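# Tilt a lidded plate so the ball rests on the spot

## Task

Tilt the plate with the clear lid until the steel ball comes to rest on the printed spot, then set the plate level again. No other loose object may touch the plate or any part that tilts along with it. The result must hold without the robot holding it. Finish by releasing everything and moving the grippers away.

## Robot and tools

Robot: two five-joint xArm-type arms, left_arm and right_arm, each with a parallel gripper. Base positions in the scene frame: left_arm at (-0.030, +0.423, 0) m, right_arm at (-0.029, -0.268, 0) m. The arm names are labels only. They do not mean the left or right side of an image.

Scene frame: the origin is on the table top between the arms. +z points up, +x points out across the table, and left_arm sits on the +y side. All positions are in metres and all orientations are quaternions written w first (qw, qx, qy, qz).

Gripper geometry: the fingers extend along the gripper's +z axis and close along its y axis. The reported end_effector_position is the point between the closed finger pads, about 2 cm short of the fingertips. Closing pushes the tips about 10 mm further out. Because the arm has only five joints, the fingers can only point within the vertical plane that contains the base's waist axis and the hand. They cannot be aimed sideways out of that plane. Joint ranges in rad: waist ±6.283, shoulder -2.059 to 2.094, elbow -3.927 to 0.192, wrist pitch -1.693 to 3.142, wrist roll ±6.283.

The row format is used by both execute_actions and move. A row is one flat list of 16 numbers covering both arms. The first 8 are left_arm: x, y, z, qw, qx, qy, qz, opening. The next 8 are right_arm in the same order. Position and quaternion form an absolute target pose for that gripper's end_effector_position and end_effector_quat_wxyz in the scene frame. They are not offsets. Opening runs from -1 (closed) to +1 (fully open, 0.084 m). An arm that should stay put must be sent its whole last reported pose again, together with the opening you want it to keep.

execute_actions takes an actions list holding at most one item.
- {"actions": []} just reports the state.
- {"actions": [{"rows": [[16 numbers], ...], "steps": n}]} runs up to 15 control steps of 1/30 s each. The default is 15. Each row covers one step, and the last row repeats if there are fewer rows than steps.
- {"actions": [{"steps": n}]} without rows is a wait of up to 300 steps, counted from the previous result, so your reply time counts toward it.
- The optional "pictures" boolean turns the camera images on or off.
A call is refused, and nothing is sent, if any target lies more than 0.6 m from that arm's last reported position along any of its gripper's axes.

move(target, speed) takes one 16-number row as target. Each gripper follows a straight line toward it, and both paths finish together. Paths last between 0.5 and 10 s and are cut off at 10 s. speed is in m/s, from 0.002 to 0.5, default 0.25. Rotation is capped at twice that value in rad/s. The opening is applied at the start. Paths ignore obstacles and the other arm, and hands may lag, drift or overshoot the speed, especially when the arm is near full stretch. The result adds a move: line giving the ending (done, off_target, moving, held, fault), any limits that acted (paced means the pose was clipped, held means steps were blocked along the way), and each gripper's distance from its target. If only one arm is named, the other finished fine. Tilted grippers moving in straight lines often end held or off_target.



Control behaviour: every control step, the commanded pose is clipped to within 70 mm and 16° of the measured pose. After an action ends, the arm only continues up to that last clipped pose. Far targets therefore need several calls, and you should check the result pose each time. Joint targets move at most 3.14 rad/s. Printed hand positions can be off, more so at long reach.

Results: the state line gives each gripper's position, quaternion and velocities. grip_measured is the actual finger opening on the same -1 to 1 scale. To hold something, command an opening well below grip_measured; the lower it is, the harder the squeeze, up to about 24 N per pad. A "pose unreachable" line means the clearance check altered or blocked that arm's command. HELD marks steps where a command was not sent. "Hand target" shows where the controller is currently driving each arm. MOTOR HOT appears from 65 °C. At 80 °C an OVER-TEMPERATURE FAULT brakes the arm until it cools. A torque fault happens when a joint's load limit is hit (waist and shoulder 46, elbow 27.6, wrist pitch and roll 18.4 N m, counting any held weight). The arm then backs off, holds for 10 s and drops the rest of the call.

Things to avoid: knocking anything off the table, letting the arms collide or push on each other, fast contacts and targets set deep past a contact (both hit hard), dropping or slamming the plate, and leaving the plate tilted or held. Random tugs on held parts or pushes on loose objects can occur. Move slowly when tilting so the ball rolls gently. Lower the plate level, open the gripper, then withdraw. Time and smooth, low-effort motion improve the result.

Each tool is called as name(argument=value, ...) on one line, values as JSON.

## Session

execute_actions(actions=[])

Scene clock: 0.00 s of 4800.00 s.
left_arm: end_effector_position=(+0.2167, -0.3745, +0.1627) grip_measured=+1.00 end_effector_quat_wxyz=(+0.656, +0.633, -0.147, +0.384) end_effector_velocity=(-0.000, -0.000, +0.000) end_effector_angular_velocity=(-0.001, +0.000, -0.000) | right_arm: end_effector_position=(+0.7286, -0.3919, +0.1984) grip_measured=+1.00 end_effector_quat_wxyz=(+0.083, +0.812, -0.016, +0.577) end_effector_velocity=(-0.000, -0.001, -0.001) end_effector_angular_velocity=(-0.000, +0.001, -0.001)
Joint positions: left_arm=[-1.218  1.609 -2.502 -0.832 -0.813  0.084] | right_arm=[-0.251  0.773 -1.421 -0.598 -0.123  0.084]
Joint velocities: left_arm=[-0.    -0.    -0.     0.    -0.001  0.   ] | right_arm=[-0.001  0.001 -0.     0.    -0.     0.   ]
Hand target (left_arm): +0.217, -0.375, +0.163; +0.656, +0.633, -0.147, +0.384
Hand target (right_arm): +0.729, -0.392, +0.198; +0.083, +0.812, -0.016, +0.577

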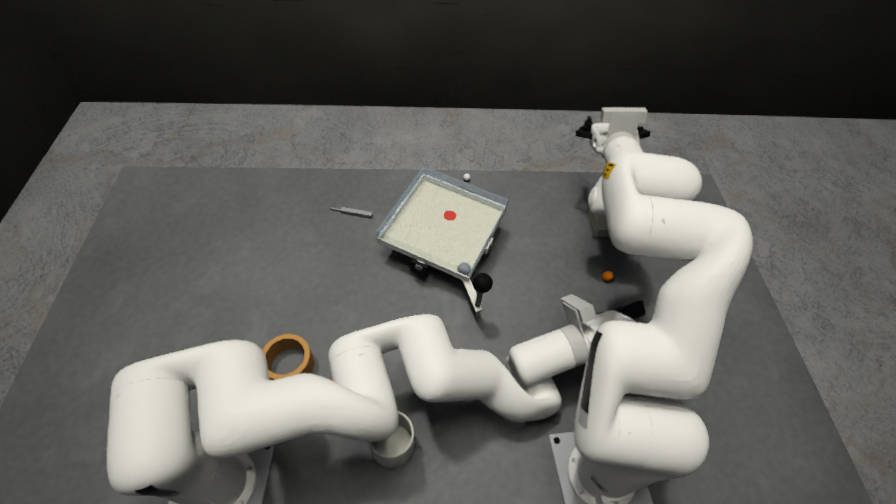

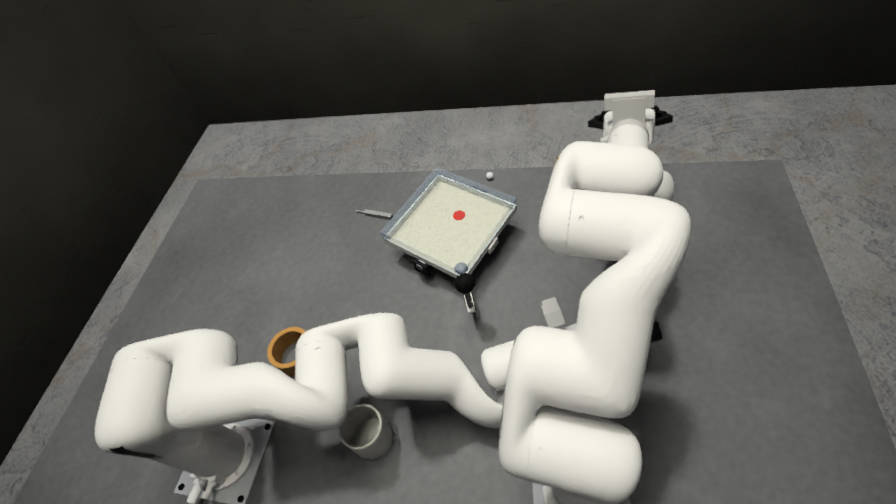

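zoom_image(camera="cam_head_left", region=[350, 150, 550, 330])

zoom_image(camera="cam_head_right", region=[350, 150, 550, 330])

Region (350, 150, 550, 330) of cam_head_left's 896x504 image, scaled by 2.520, with more detail than that image has; it fills the top 454 rows of this view, and the rest is white.

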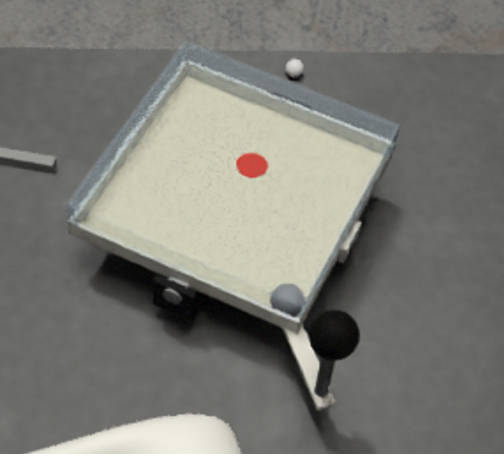

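Region (350, 150, 550, 330) of cam_head_right's 896x504 image, scaled by 2.520, with more detail than that image has; it fills the top 454 rows of this view, and the rest is white.

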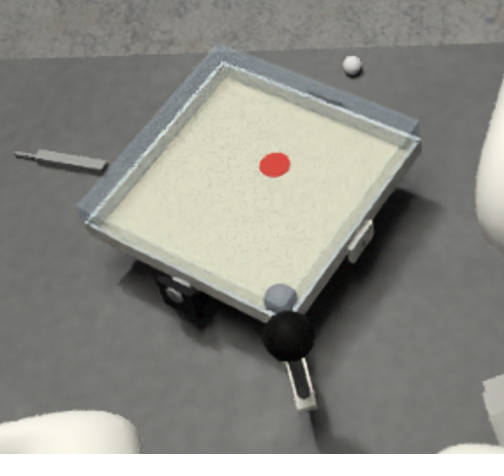

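move(target=[0.15,-0.12,0.22,0.656,0.633,-0.147,0.384,1,0.62,-0.42,0.35,0.083,0.812,-0.016,0.577,1])

move(target=[0.15,0.2,0.35,0,1,0,0,1,0.62,-0.42,0.35,0.083,0.812,-0.016,0.577,1])

Scene clock: 10.47 s of 4800.00 s.
left_arm: end_effector_position=(+0.1500, -0.1197, +0.2198) grip_measured=+1.00 end_effector_quat_wxyz=(+0.653, +0.635, -0.140, +0.389) end_effector_velocity=(-0.001, +0.001, +0.002) end_effector_angular_velocity=(+0.000, +0.001, -0.000) | right_arm: end_effector_position=(+0.6205, -0.4199, +0.3501) grip_measured=+1.00 end_effector_quat_wxyz=(+0.108, +0.812, -0.035, +0.573) end_effector_velocity=(-0.000, +0.000, +0.001) end_effector_angular_velocity=(-0.000, -0.001, +0.000)
Joint positions: left_arm=[-1.198  0.739 -0.816 -1.65  -0.816  0.084] | right_arm=[-0.319  0.177 -0.99  -0.431 -0.144  0.084]
Joint velocities: left_arm=[-0.    -0.008  0.009 -0.    -0.001  0.   ] | right_arm=[ 0.    -0.002  0.     0.     0.    -0.   ]
Hand target (left_arm): +0.150, -0.120, +0.220; +0.653, +0.635, -0.140, +0.389
Hand target (right_arm): +0.621, -0.420, +0.350; +0.108, +0.812, -0.035, +0.573
Off the commanded pose (left_arm): 0.000 m, 1 deg.
Off the commanded pose (right_arm): 0.001 m, 4 deg.
After step 90, 5.53 s passed at rest.
move: off_target (right_arm); limits=paced

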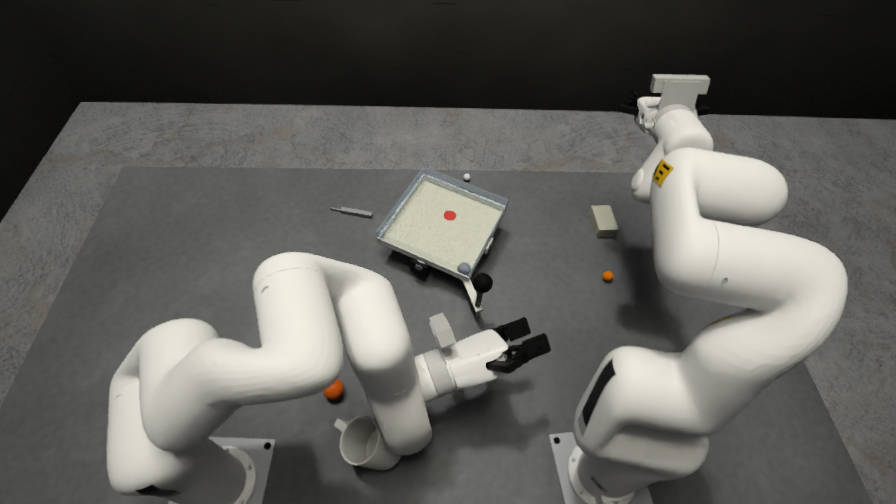

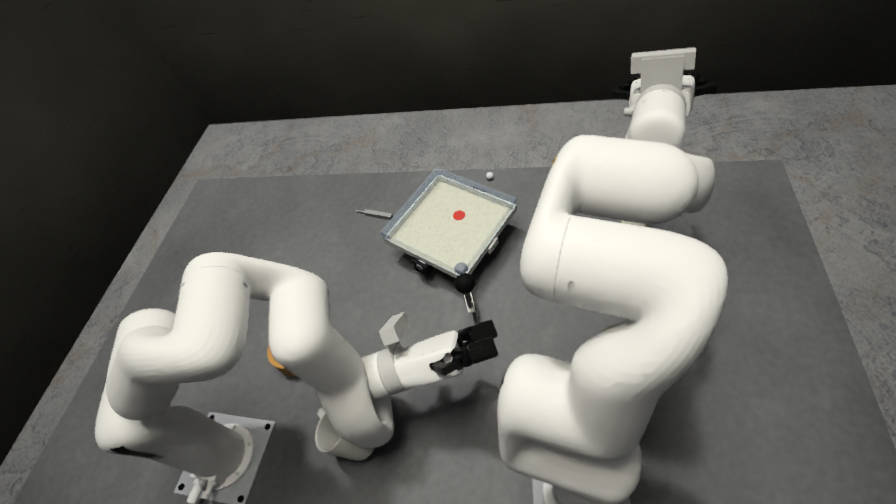

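Scene clock: 14.47 s of 4800.00 s.
left_arm: end_effector_position=(+0.1505, +0.1995, +0.3491) grip_measured=+1.00 end_effector_quat_wxyz=(+0.000, +1.000, -0.001, +0.000) end_effector_velocity=(+0.000, +0.001, +0.001) end_effector_angular_velocity=(+0.005, +0.004, +0.000) | right_arm: end_effector_position=(+0.6201, -0.4197, +0.3500) grip_measured=+1.00 end_effector_quat_wxyz=(+0.108, +0.812, -0.034, +0.573) end_effector_velocity=(+0.000, +0.001, -0.000) end_effector_angular_velocity=(+0.000, +0.000, +0.001)
Joint positions: left_arm=[-0.838 -0.658 -0.907  1.566 -0.887  0.084] | right_arm=[-0.319  0.175 -0.988 -0.431 -0.145  0.084]
Joint velocities: left_arm=[ 0.003  0.004 -0.007  0.009  0.003 -0.   ] | right_arm=[ 0.001  0.     0.001 -0.001  0.     0.   ]
Hand target (left_arm): +0.151, +0.200, +0.349; -0.000, +1.000, -0.001, -0.000
Hand target (right_arm): +0.620, -0.420, +0.350; +0.108, +0.812, -0.034, +0.573
Off the commanded pose (left_arm): 0.001 m, 0 deg.
Off the commanded pose (right_arm): 0.000 m, 4 deg.
move: off_target (right_arm)

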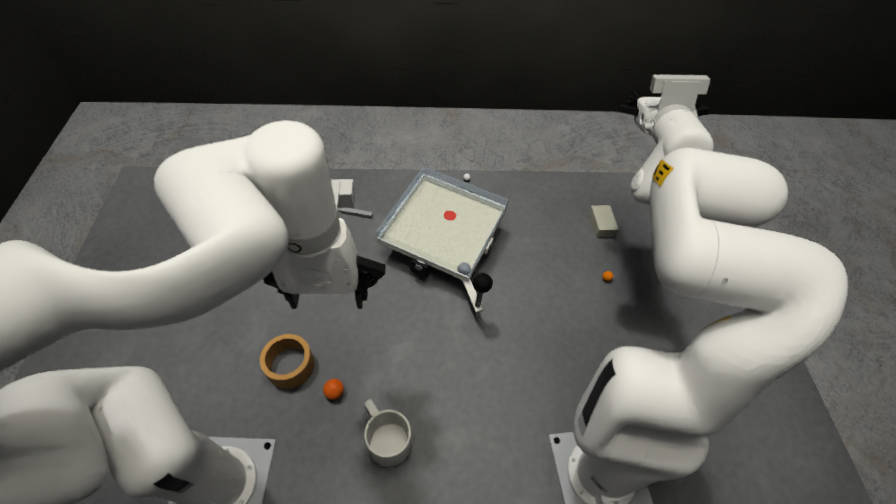

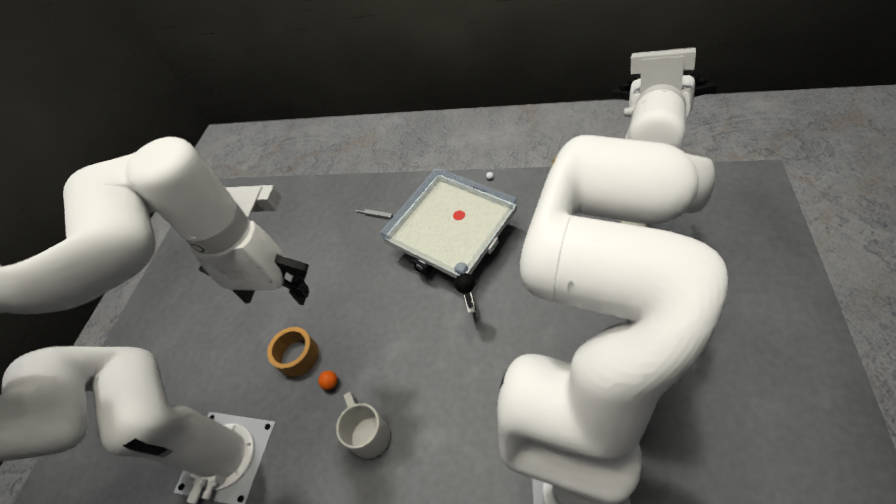

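move(target=[0.2,0.45,0.3,0,1,0,0,1,0.26,-0.094,0.25,-0.29,0.255,-0.919,-0.08,1], speed=0.4)

Scene clock: 21.40 s of 4800.00 s.
left_arm: end_effector_position=(+0.2004, +0.4497, +0.2999) grip_measured=+1.00 end_effector_quat_wxyz=(-0.000, +1.000, -0.000, +0.000) end_effector_velocity=(+0.000, +0.001, -0.000) end_effector_angular_velocity=(+0.000, -0.001, +0.000) | right_arm: end_effector_position=(+0.2593, -0.0951, +0.2509) grip_measured=+1.00 end_effector_quat_wxyz=(+0.288, -0.256, +0.919, +0.079) end_effector_velocity=(-0.001, +0.001, -0.000) end_effector_angular_velocity=(+0.007, -0.001, -0.004)
Joint positions: left_arm=[ 0.169 -0.896 -0.638  1.534  0.117  0.084] | right_arm=[ 0.45  -1.037 -0.187  0.617  3.138  0.084]
Joint velocities: left_arm=[ 0.002  0.001  0.    -0.002  0.002 -0.   ] | right_arm=[ 0.003 -0.008  0.007 -0.003  0.009  0.   ]
Hand target (left_arm): +0.200, +0.450, +0.300; -0.000, +1.000, +0.000, +0.000
Hand target (right_arm): +0.259, -0.095, +0.251; +0.288, -0.256, +0.919, +0.079
Off the commanded pose (left_arm): 0.000 m, 0 deg.
Off the commanded pose (right_arm): 0.002 m, 0 deg.
move: done; limits=paced

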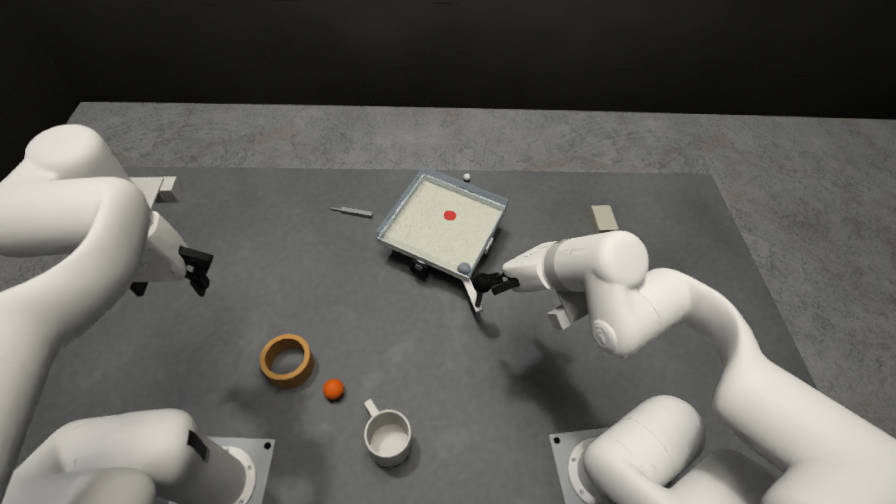

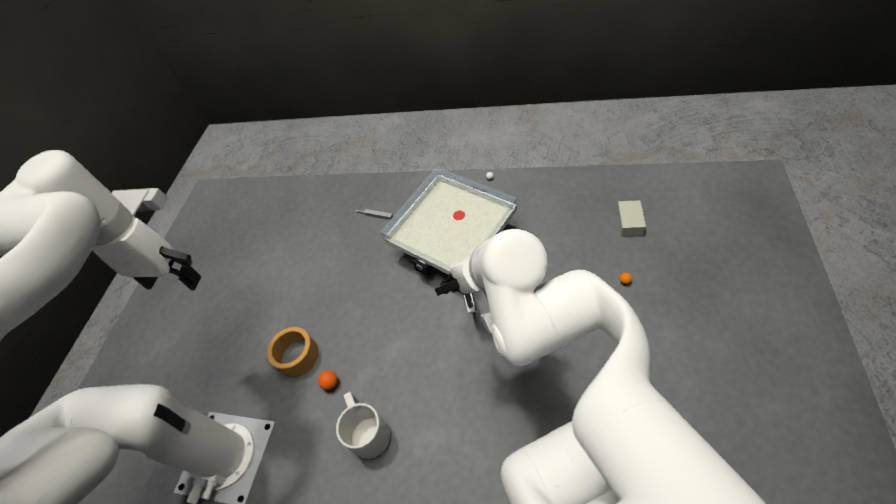

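move(target=[0.2,0.45,0.3,0,1,0,0,1,0.293,-0.073,0.175,-0.29,0.255,-0.919,-0.08,1], speed=0.08)

zoom_image(camera="cam_head_left", region=[430, 230, 570, 340])

zoom_image(camera="cam_head_right", region=[400, 230, 540, 340])

Scene clock: 26.30 s of 4800.00 s.
left_arm: end_effector_position=(+0.2000, +0.4500, +0.3000) grip_measured=+1.00 end_effector_quat_wxyz=(+0.000, +1.000, -0.000, +0.000) end_effector_velocity=(+0.000, +0.000, +0.000) end_effector_angular_velocity=(+0.000, -0.001, -0.001) | right_arm: end_effector_position=(+0.2926, -0.0733, +0.1753) grip_measured=+1.00 end_effector_quat_wxyz=(+0.290, -0.255, +0.919, +0.081) end_effector_velocity=(+0.001, +0.001, -0.001) end_effector_angular_velocity=(+0.001, -0.001, -0.000)
Joint positions: left_arm=[ 0.17  -0.897 -0.638  1.535  0.119  0.084] | right_arm=[ 0.455 -0.634 -0.142  0.164  3.144  0.084]
Joint velocities: left_arm=[ 0.    -0.    -0.    -0.     0.001  0.   ] | right_arm=[-0.     0.011 -0.001 -0.011  0.     0.   ]
Hand target (left_arm): +0.200, +0.450, +0.300; +0.000, +1.000, +0.000, +0.000
Hand target (right_arm): +0.293, -0.073, +0.175; +0.290, -0.255, +0.919, +0.081
Off the commanded pose (left_arm): 0.000 m, 0 deg.
Off the commanded pose (right_arm): 0.001 m, 0 deg.
After step 90, 0.37 s passed at rest.
move: done

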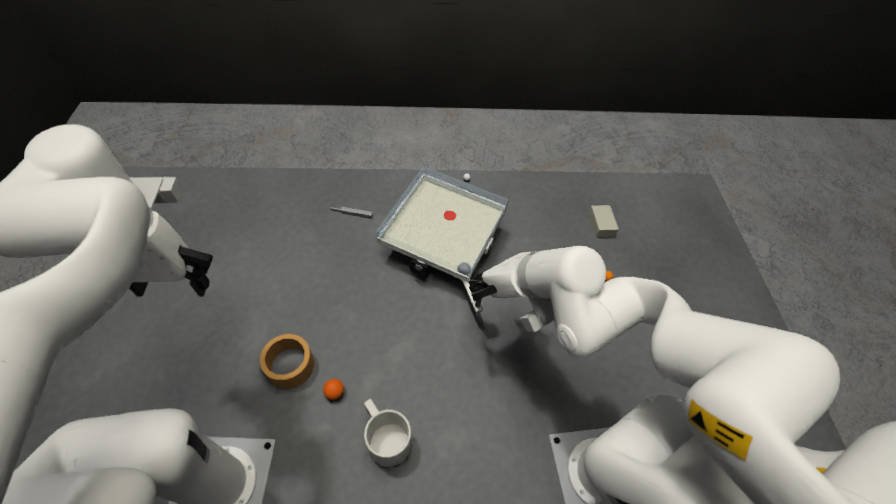

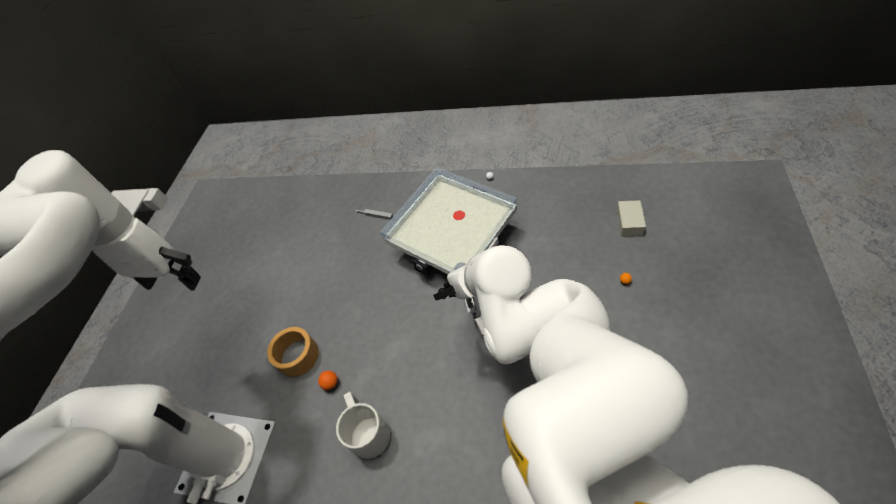

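Region (430, 230, 570, 340) of cam_head_left's 896x504 image, scaled by 3.600, with more detail than that image has; it fills the top 396 rows of this view, and the rest is white.

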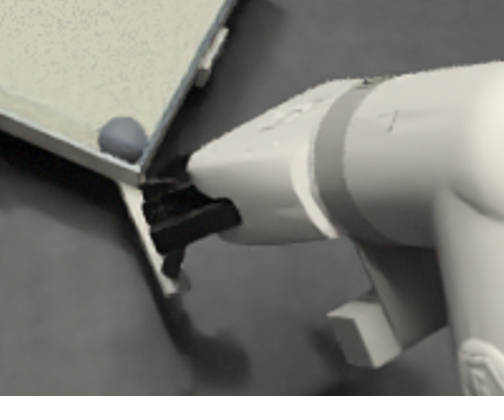

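Region (400, 230, 540, 340) of cam_head_right's 896x504 image, scaled by 3.600, with more detail than that image has; it fills the top 396 rows of this view, and the rest is white.

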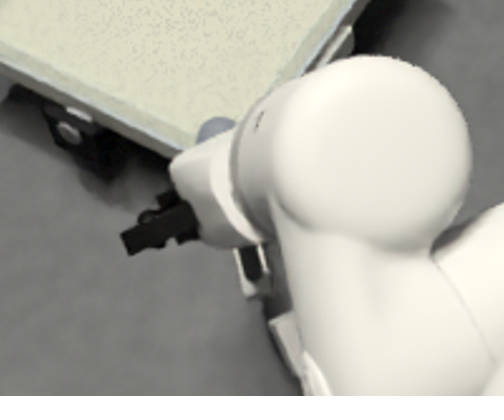

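move(target=[0.2,0.45,0.3,0,1,0,0,1,0.308,-0.061,0.148,-0.29,0.255,-0.919,-0.08,1], speed=0.05)

move(target=[0.2,0.45,0.3,0,1,0,0,1,0.308,-0.061,0.148,-0.29,0.255,-0.919,-0.08,-0.4])

zoom_image(camera="cam_head_left", region=[350, 150, 550, 330])

Scene clock: 30.50 s of 4800.00 s.
left_arm: end_effector_position=(+0.2000, +0.4500, +0.3000) grip_measured=+1.00 end_effector_quat_wxyz=(+0.000, +1.000, +0.000, +0.000) end_effector_velocity=(+0.000, +0.000, -0.000) end_effector_angular_velocity=(+0.000, -0.000, +0.000) | right_arm: end_effector_position=(+0.3079, -0.0612, +0.1482) grip_measured=+1.00 end_effector_quat_wxyz=(+0.289, -0.256, +0.919, +0.083) end_effector_velocity=(+0.001, +0.001, -0.001) end_effector_angular_velocity=(+0.001, -0.002, +0.001)
Joint positions: left_arm=[ 0.17  -0.897 -0.638  1.535  0.119  0.084] | right_arm=[ 0.461 -0.429 -0.177 -0.005  3.149  0.084]
Joint velocities: left_arm=[ 0.001  0.     0.    -0.001  0.    -0.   ] | right_arm=[ 0.     0.01  -0.003 -0.01  -0.001  0.   ]
Hand target (left_arm): +0.200, +0.450, +0.300; +0.000, +1.000, +0.000, +0.000
Hand target (right_arm): +0.308, -0.061, +0.148; +0.289, -0.256, +0.919, +0.083
Off the commanded pose (left_arm): 0.000 m, 0 deg.
Off the commanded pose (right_arm): 0.000 m, 0 deg.
After step 90, 0.17 s passed at rest.
move: done

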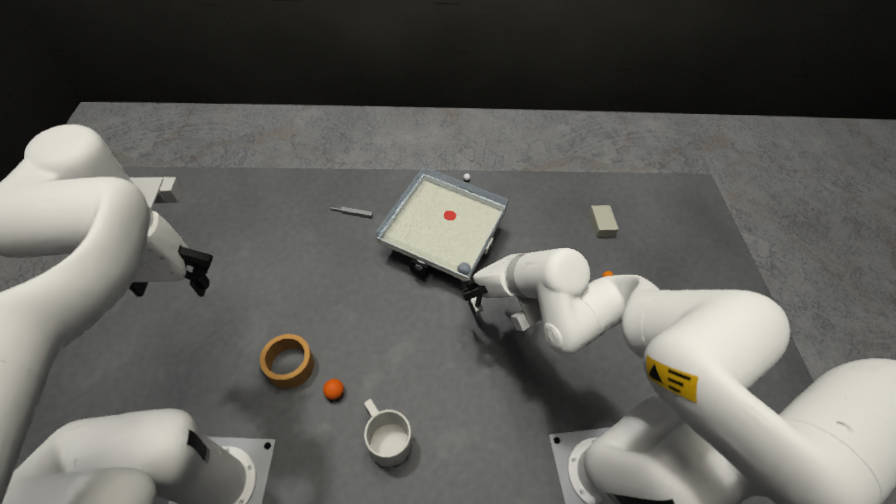

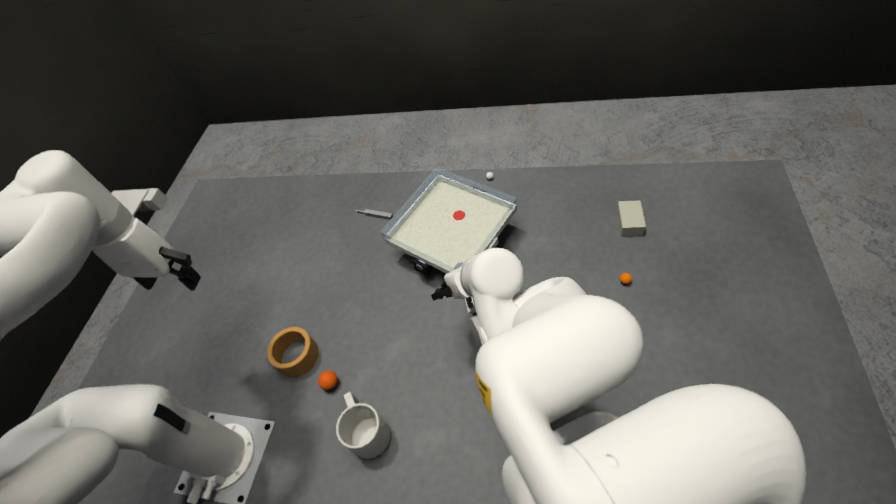

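Scene clock: 31.43 s of 4800.00 s.
left_arm: end_effector_position=(+0.2000, +0.4500, +0.3000) grip_measured=+1.00 end_effector_quat_wxyz=(+0.000, +1.000, -0.000, +0.000) end_effector_velocity=(-0.000, -0.000, +0.000) end_effector_angular_velocity=(+0.000, -0.000, -0.000) | right_arm: end_effector_position=(+0.3080, -0.0596, +0.1490) grip_measured=+0.08 end_effector_quat_wxyz=(+0.290, -0.257, +0.918, +0.084) end_effector_velocity=(-0.000, -0.001, -0.001) end_effector_angular_velocity=(-0.001, +0.002, -0.002)
Joint positions: left_arm=[ 0.17  -0.897 -0.638  1.535  0.119  0.084] | right_arm=[ 0.464 -0.427 -0.179 -0.007  3.149  0.048]
Joint velocities: left_arm=[-0.001 -0.    -0.     0.    -0.001 -0.   ] | right_arm=[-0.002  0.001  0.001  0.001 -0.     0.001]
Hand target (left_arm): +0.200, +0.450, +0.300; +0.000, +1.000, -0.000, +0.000
Hand target (right_arm): +0.308, -0.061, +0.148; +0.289, -0.256, +0.919, +0.083
Off the commanded pose (left_arm): 0.000 m, 0 deg.
Off the commanded pose (right_arm): 0.002 m, 1 deg.
move: done

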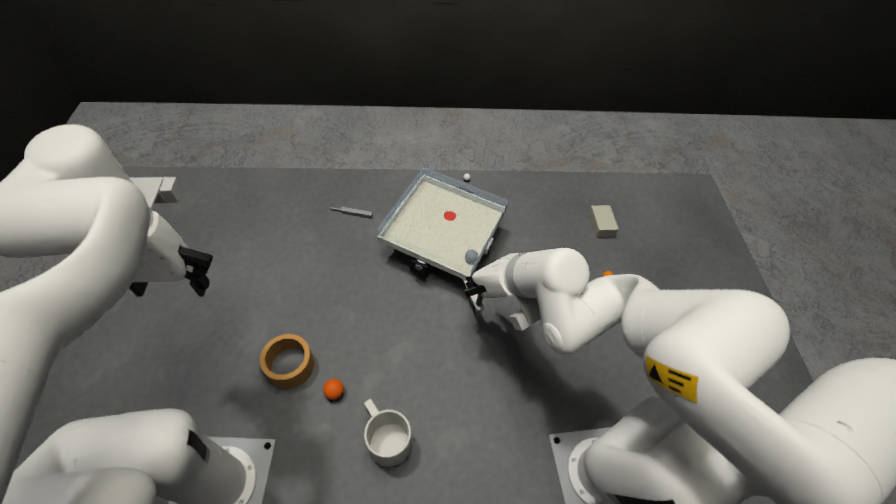

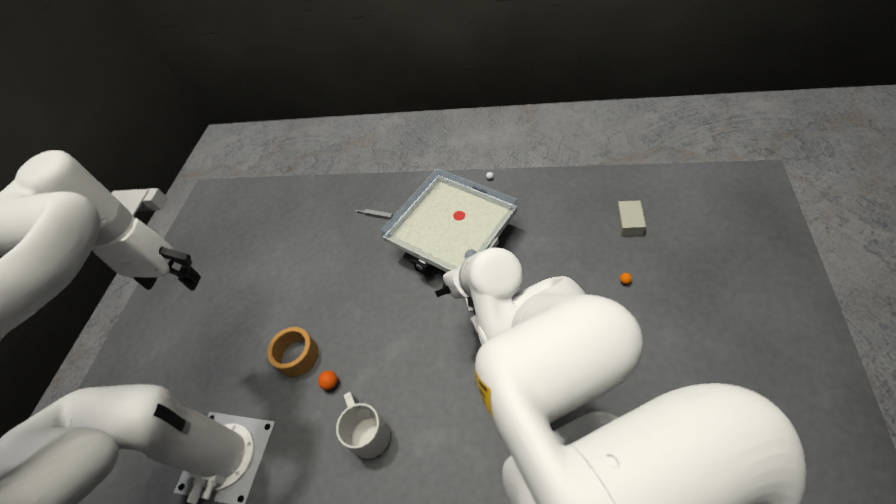

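Region (350, 150, 550, 330) of cam_head_left's 896x504 image, scaled by 2.520, with more detail than that image has; it fills the top 454 rows of this view, and the rest is white.

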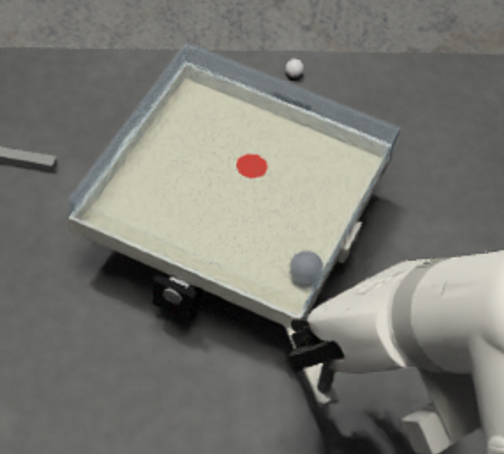

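move(target=[0.2,0.45,0.3,0,1,0,0,1,0.303,-0.053,0.148,-0.288,0.266,-0.915,-0.087,0.4], speed=0.02)

zoom_image(camera="cam_head_left", region=[350, 150, 550, 330])

move(target=[0.2,0.45,0.3,0,1,0,0,1,0.303,-0.053,0.148,-0.288,0.266,-0.915,-0.087,-0.6])

zoom_image(camera="cam_head_left", region=[350, 150, 550, 330])

Scene clock: 35.87 s of 4800.00 s.
left_arm: end_effector_position=(+0.2000, +0.4500, +0.3000) grip_measured=+1.00 end_effector_quat_wxyz=(+0.000, +1.000, -0.000, +0.000) end_effector_velocity=(-0.000, -0.000, -0.000) end_effector_angular_velocity=(-0.000, +0.000, +0.000) | right_arm: end_effector_position=(+0.3030, -0.0532, +0.1479) grip_measured=+0.39 end_effector_quat_wxyz=(+0.288, -0.266, +0.916, +0.086) end_effector_velocity=(-0.000, +0.001, +0.001) end_effector_angular_velocity=(+0.001, -0.002, +0.003)
Joint positions: left_arm=[ 0.17  -0.897 -0.638  1.535  0.119  0.084] | right_arm=[ 0.484 -0.427 -0.177 -0.007  3.15   0.061]
Joint velocities: left_arm=[-0.    -0.     0.     0.    -0.001  0.   ] | right_arm=[ 0.003 -0.001 -0.    -0.001 -0.     0.   ]
Hand target (left_arm): +0.200, +0.450, +0.300; +0.000, +1.000, -0.000, +0.000
Hand target (right_arm): +0.303, -0.053, +0.148; +0.288, -0.266, +0.916, +0.087
Off the commanded pose (left_arm): 0.000 m, 0 deg.
Off the commanded pose (right_arm): 0.000 m, 0 deg.
move: done

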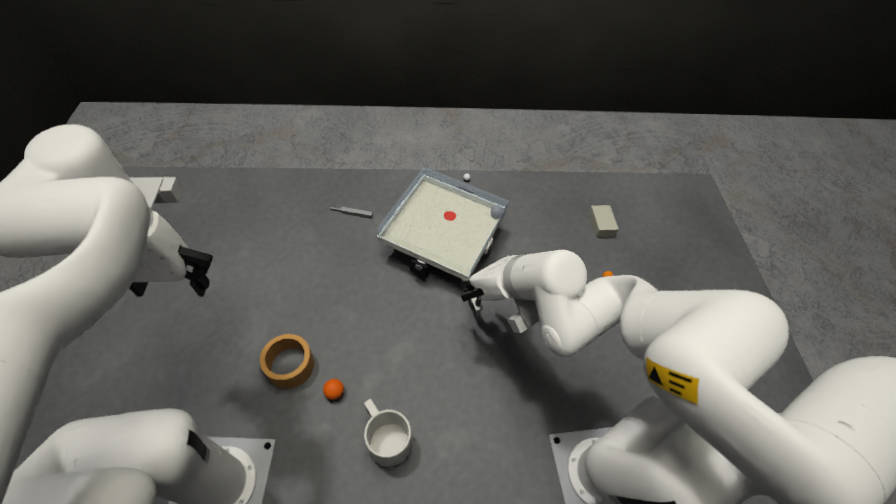

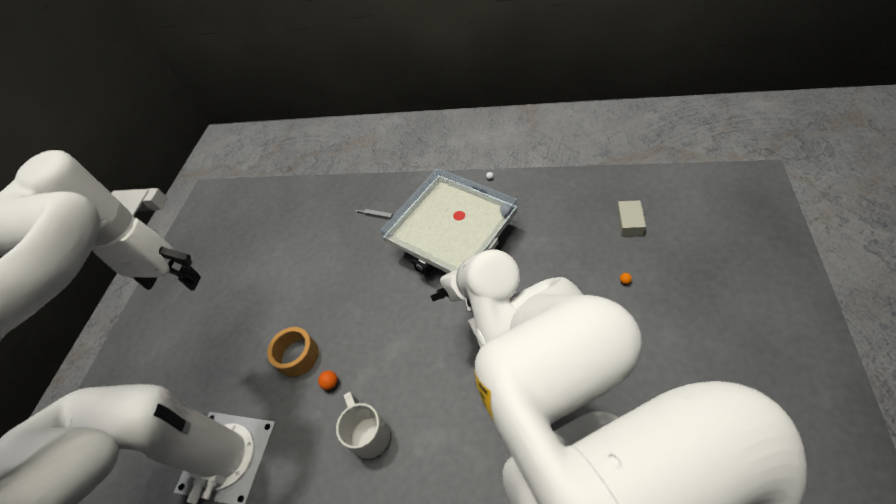

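Region (350, 150, 550, 330) of cam_head_left's 896x504 image, scaled by 2.520, with more detail than that image has; it fills the top 454 rows of this view, and the rest is white.

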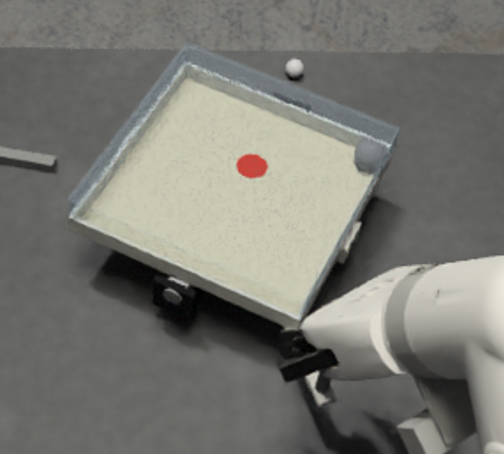

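Scene clock: 36.57 s of 4800.00 s.
left_arm: end_effector_position=(+0.2000, +0.4500, +0.3000) grip_measured=+1.00 end_effector_quat_wxyz=(+0.000, +1.000, -0.000, +0.000) end_effector_velocity=(-0.000, +0.000, -0.000) end_effector_angular_velocity=(-0.000, +0.001, +0.000) | right_arm: end_effector_position=(+0.3029, -0.0531, +0.1478) grip_measured=-0.12 end_effector_quat_wxyz=(+0.288, -0.266, +0.916, +0.087) end_effector_velocity=(-0.000, +0.000, -0.001) end_effector_angular_velocity=(-0.002, +0.001, +0.002)
Joint positions: left_arm=[ 0.17  -0.897 -0.638  1.535  0.119  0.084] | right_arm=[ 0.485 -0.427 -0.177 -0.007  3.151  0.039]
Joint velocities: left_arm=[0.001 0.    0.    0.    0.001 0.   ] | right_arm=[ 0.001  0.002  0.     0.    -0.001 -0.   ]
Hand target (left_arm): +0.200, +0.450, +0.300; +0.000, +1.000, +0.000, +0.000
Hand target (right_arm): +0.303, -0.053, +0.148; +0.288, -0.266, +0.916, +0.087
Off the commanded pose (left_arm): 0.000 m, 0 deg.
Off the commanded pose (right_arm): 0.000 m, 0 deg.
move: done

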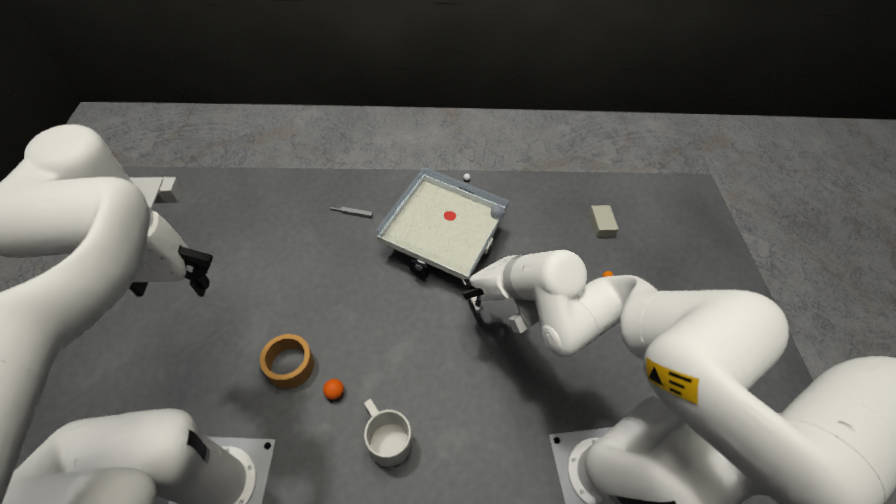

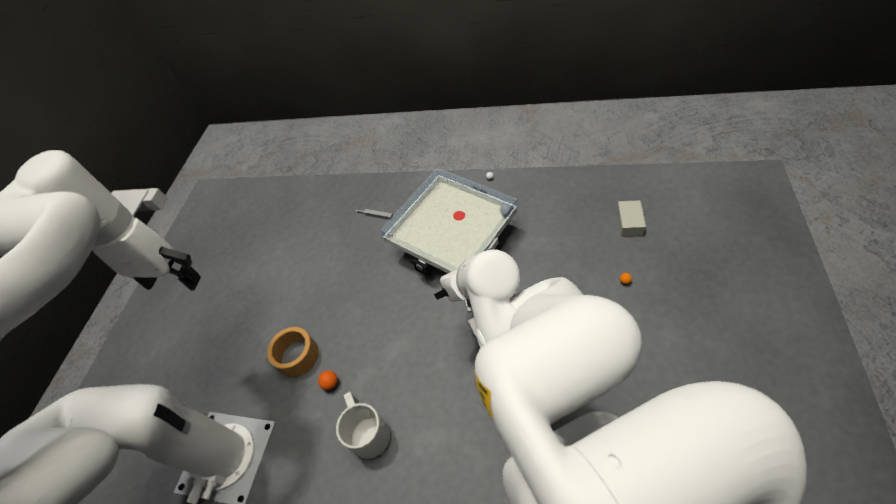

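Region (350, 150, 550, 330) of cam_head_left's 896x504 image, scaled by 2.520, with more detail than that image has; it fills the top 454 rows of this view, and the rest is white.

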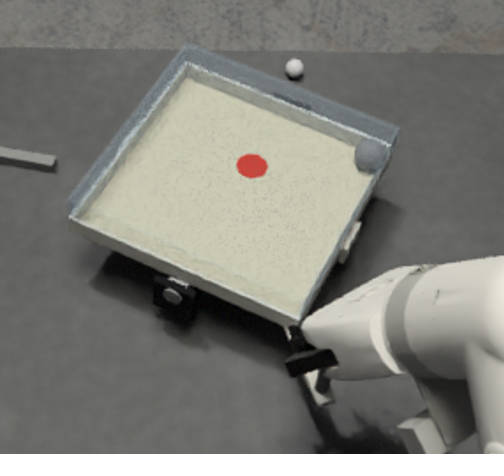

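move(target=[0.2,0.45,0.3,0,1,0,0,1,0.3019,-0.0492,0.148,-0.288,0.27,-0.915,-0.088,-0.6], speed=0.005)

zoom_image(camera="cam_head_left", region=[350, 150, 550, 330])

move(target=[0.2,0.45,0.3,0,1,0,0,1,0.3013,-0.0472,0.148,-0.288,0.272,-0.914,-0.089,-0.6], speed=0.003)

zoom_image(camera="cam_head_left", region=[350, 150, 550, 330])

Scene clock: 41.67 s of 4800.00 s.
left_arm: end_effector_position=(+0.2000, +0.4500, +0.3000) grip_measured=+1.00 end_effector_quat_wxyz=(+0.000, +1.000, -0.000, +0.000) end_effector_velocity=(-0.000, -0.000, -0.000) end_effector_angular_velocity=(-0.000, +0.002, -0.001) | right_arm: end_effector_position=(+0.3019, -0.0493, +0.1480) grip_measured=-0.12 end_effector_quat_wxyz=(+0.288, -0.270, +0.915, +0.088) end_effector_velocity=(-0.000, +0.000, -0.000) end_effector_angular_velocity=(-0.001, +0.001, +0.001)
Joint positions: left_arm=[ 0.17  -0.897 -0.638  1.535  0.119  0.084] | right_arm=[ 0.494 -0.421 -0.181 -0.009  3.151  0.039]
Joint velocities: left_arm=[-0.     0.001 -0.     0.001  0.001 -0.   ] | right_arm=[ 0.     0.001 -0.     0.    -0.    -0.   ]
Hand target (left_arm): +0.200, +0.450, +0.300; +0.000, +1.000, -0.000, +0.000
Hand target (right_arm): +0.302, -0.049, +0.148; +0.288, -0.270, +0.915, +0.088
Off the commanded pose (left_arm): 0.000 m, 0 deg.
Off the commanded pose (right_arm): 0.000 m, 0 deg.
After step 90, 1.03 s passed at rest.
move: done

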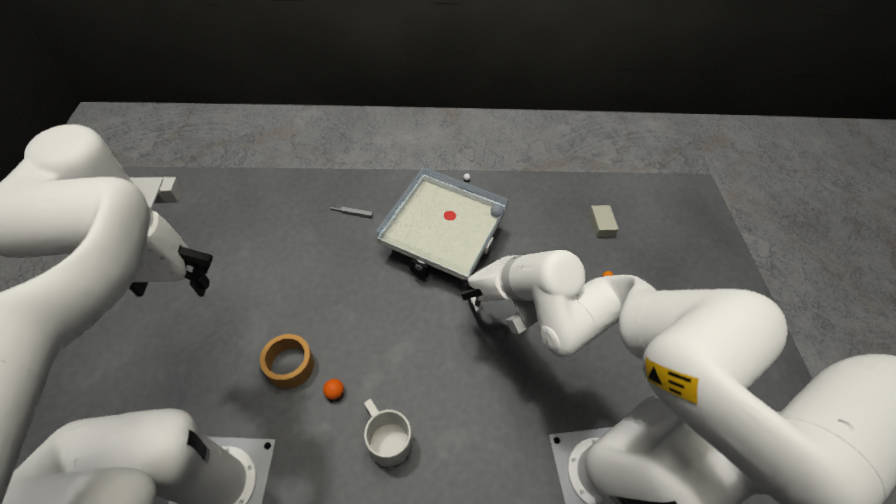

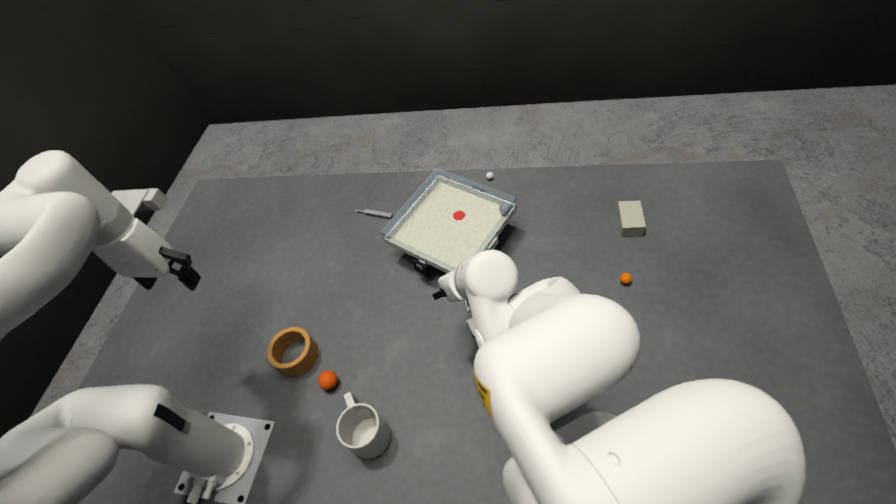

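Region (350, 150, 550, 330) of cam_head_left's 896x504 image, scaled by 2.520, with more detail than that image has; it fills the top 454 rows of this view, and the rest is white.

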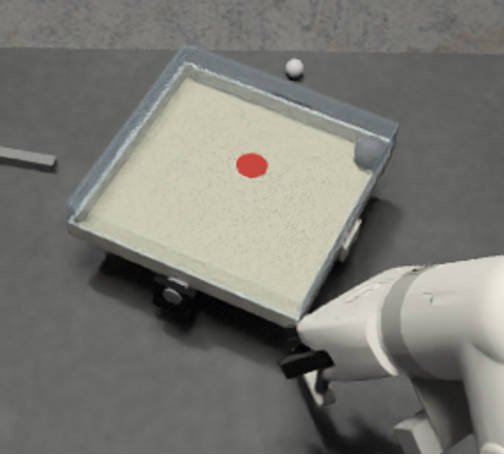

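Scene clock: 42.67 s of 4800.00 s.
left_arm: end_effector_position=(+0.2000, +0.4500, +0.3000) grip_measured=+1.00 end_effector_quat_wxyz=(+0.000, +1.000, +0.000, +0.000) end_effector_velocity=(-0.000, -0.000, -0.000) end_effector_angular_velocity=(-0.000, +0.001, -0.000) | right_arm: end_effector_position=(+0.3013, -0.0473, +0.1480) grip_measured=-0.12 end_effector_quat_wxyz=(+0.288, -0.272, +0.914, +0.089) end_effector_velocity=(+0.000, +0.000, +0.000) end_effector_angular_velocity=(+0.000, -0.000, +0.000)
Joint positions: left_arm=[ 0.17  -0.897 -0.638  1.535  0.119  0.084] | right_arm=[ 0.499 -0.419 -0.183 -0.011  3.152  0.039]
Joint velocities: left_arm=[-0.001  0.     0.    -0.    -0.     0.   ] | right_arm=[ 0.001  0.001 -0.    -0.001  0.    -0.   ]
Hand target (left_arm): +0.200, +0.450, +0.300; +0.000, +1.000, +0.000, +0.000
Hand target (right_arm): +0.301, -0.047, +0.148; +0.288, -0.272, +0.914, +0.089
Off the commanded pose (left_arm): 0.000 m, 0 deg.
Off the commanded pose (right_arm): 0.000 m, 0 deg.
move: done

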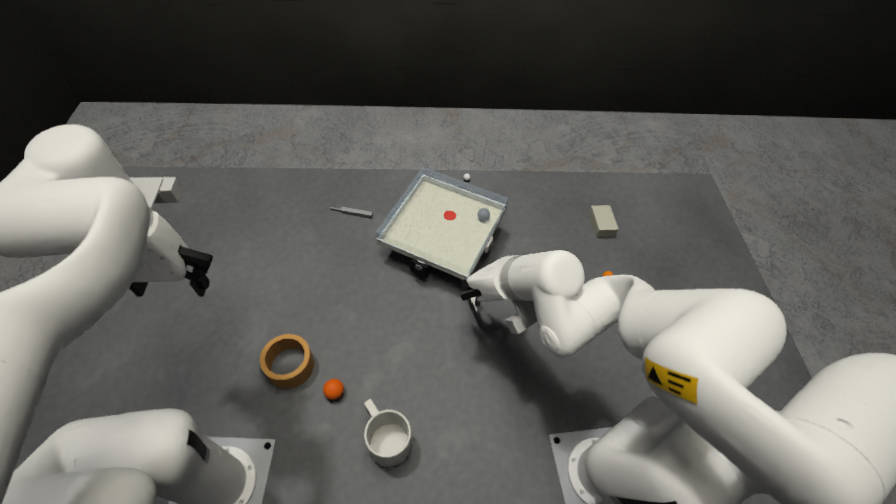

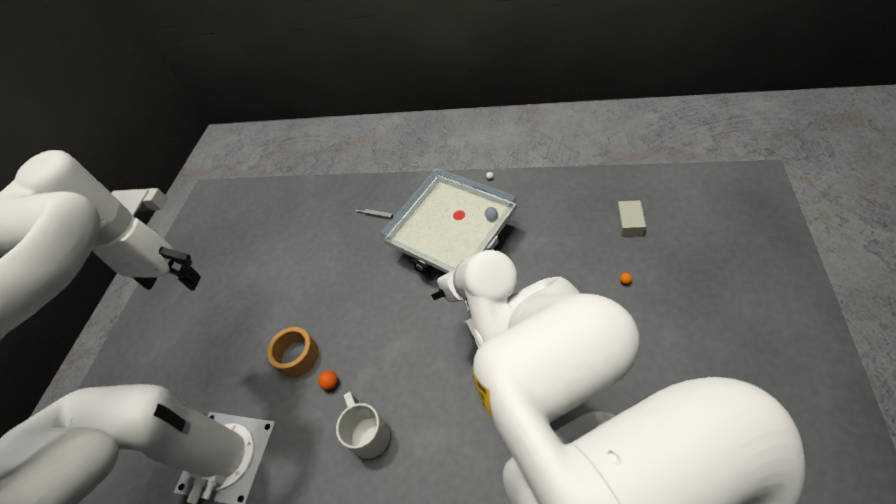

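Region (350, 150, 550, 330) of cam_head_left's 896x504 image, scaled by 2.520, with more detail than that image has; it fills the top 454 rows of this view, and the rest is white.

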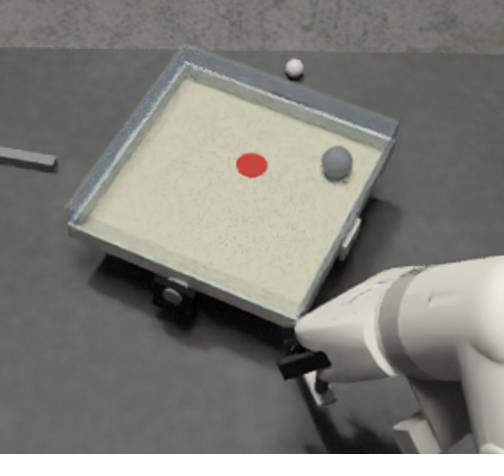

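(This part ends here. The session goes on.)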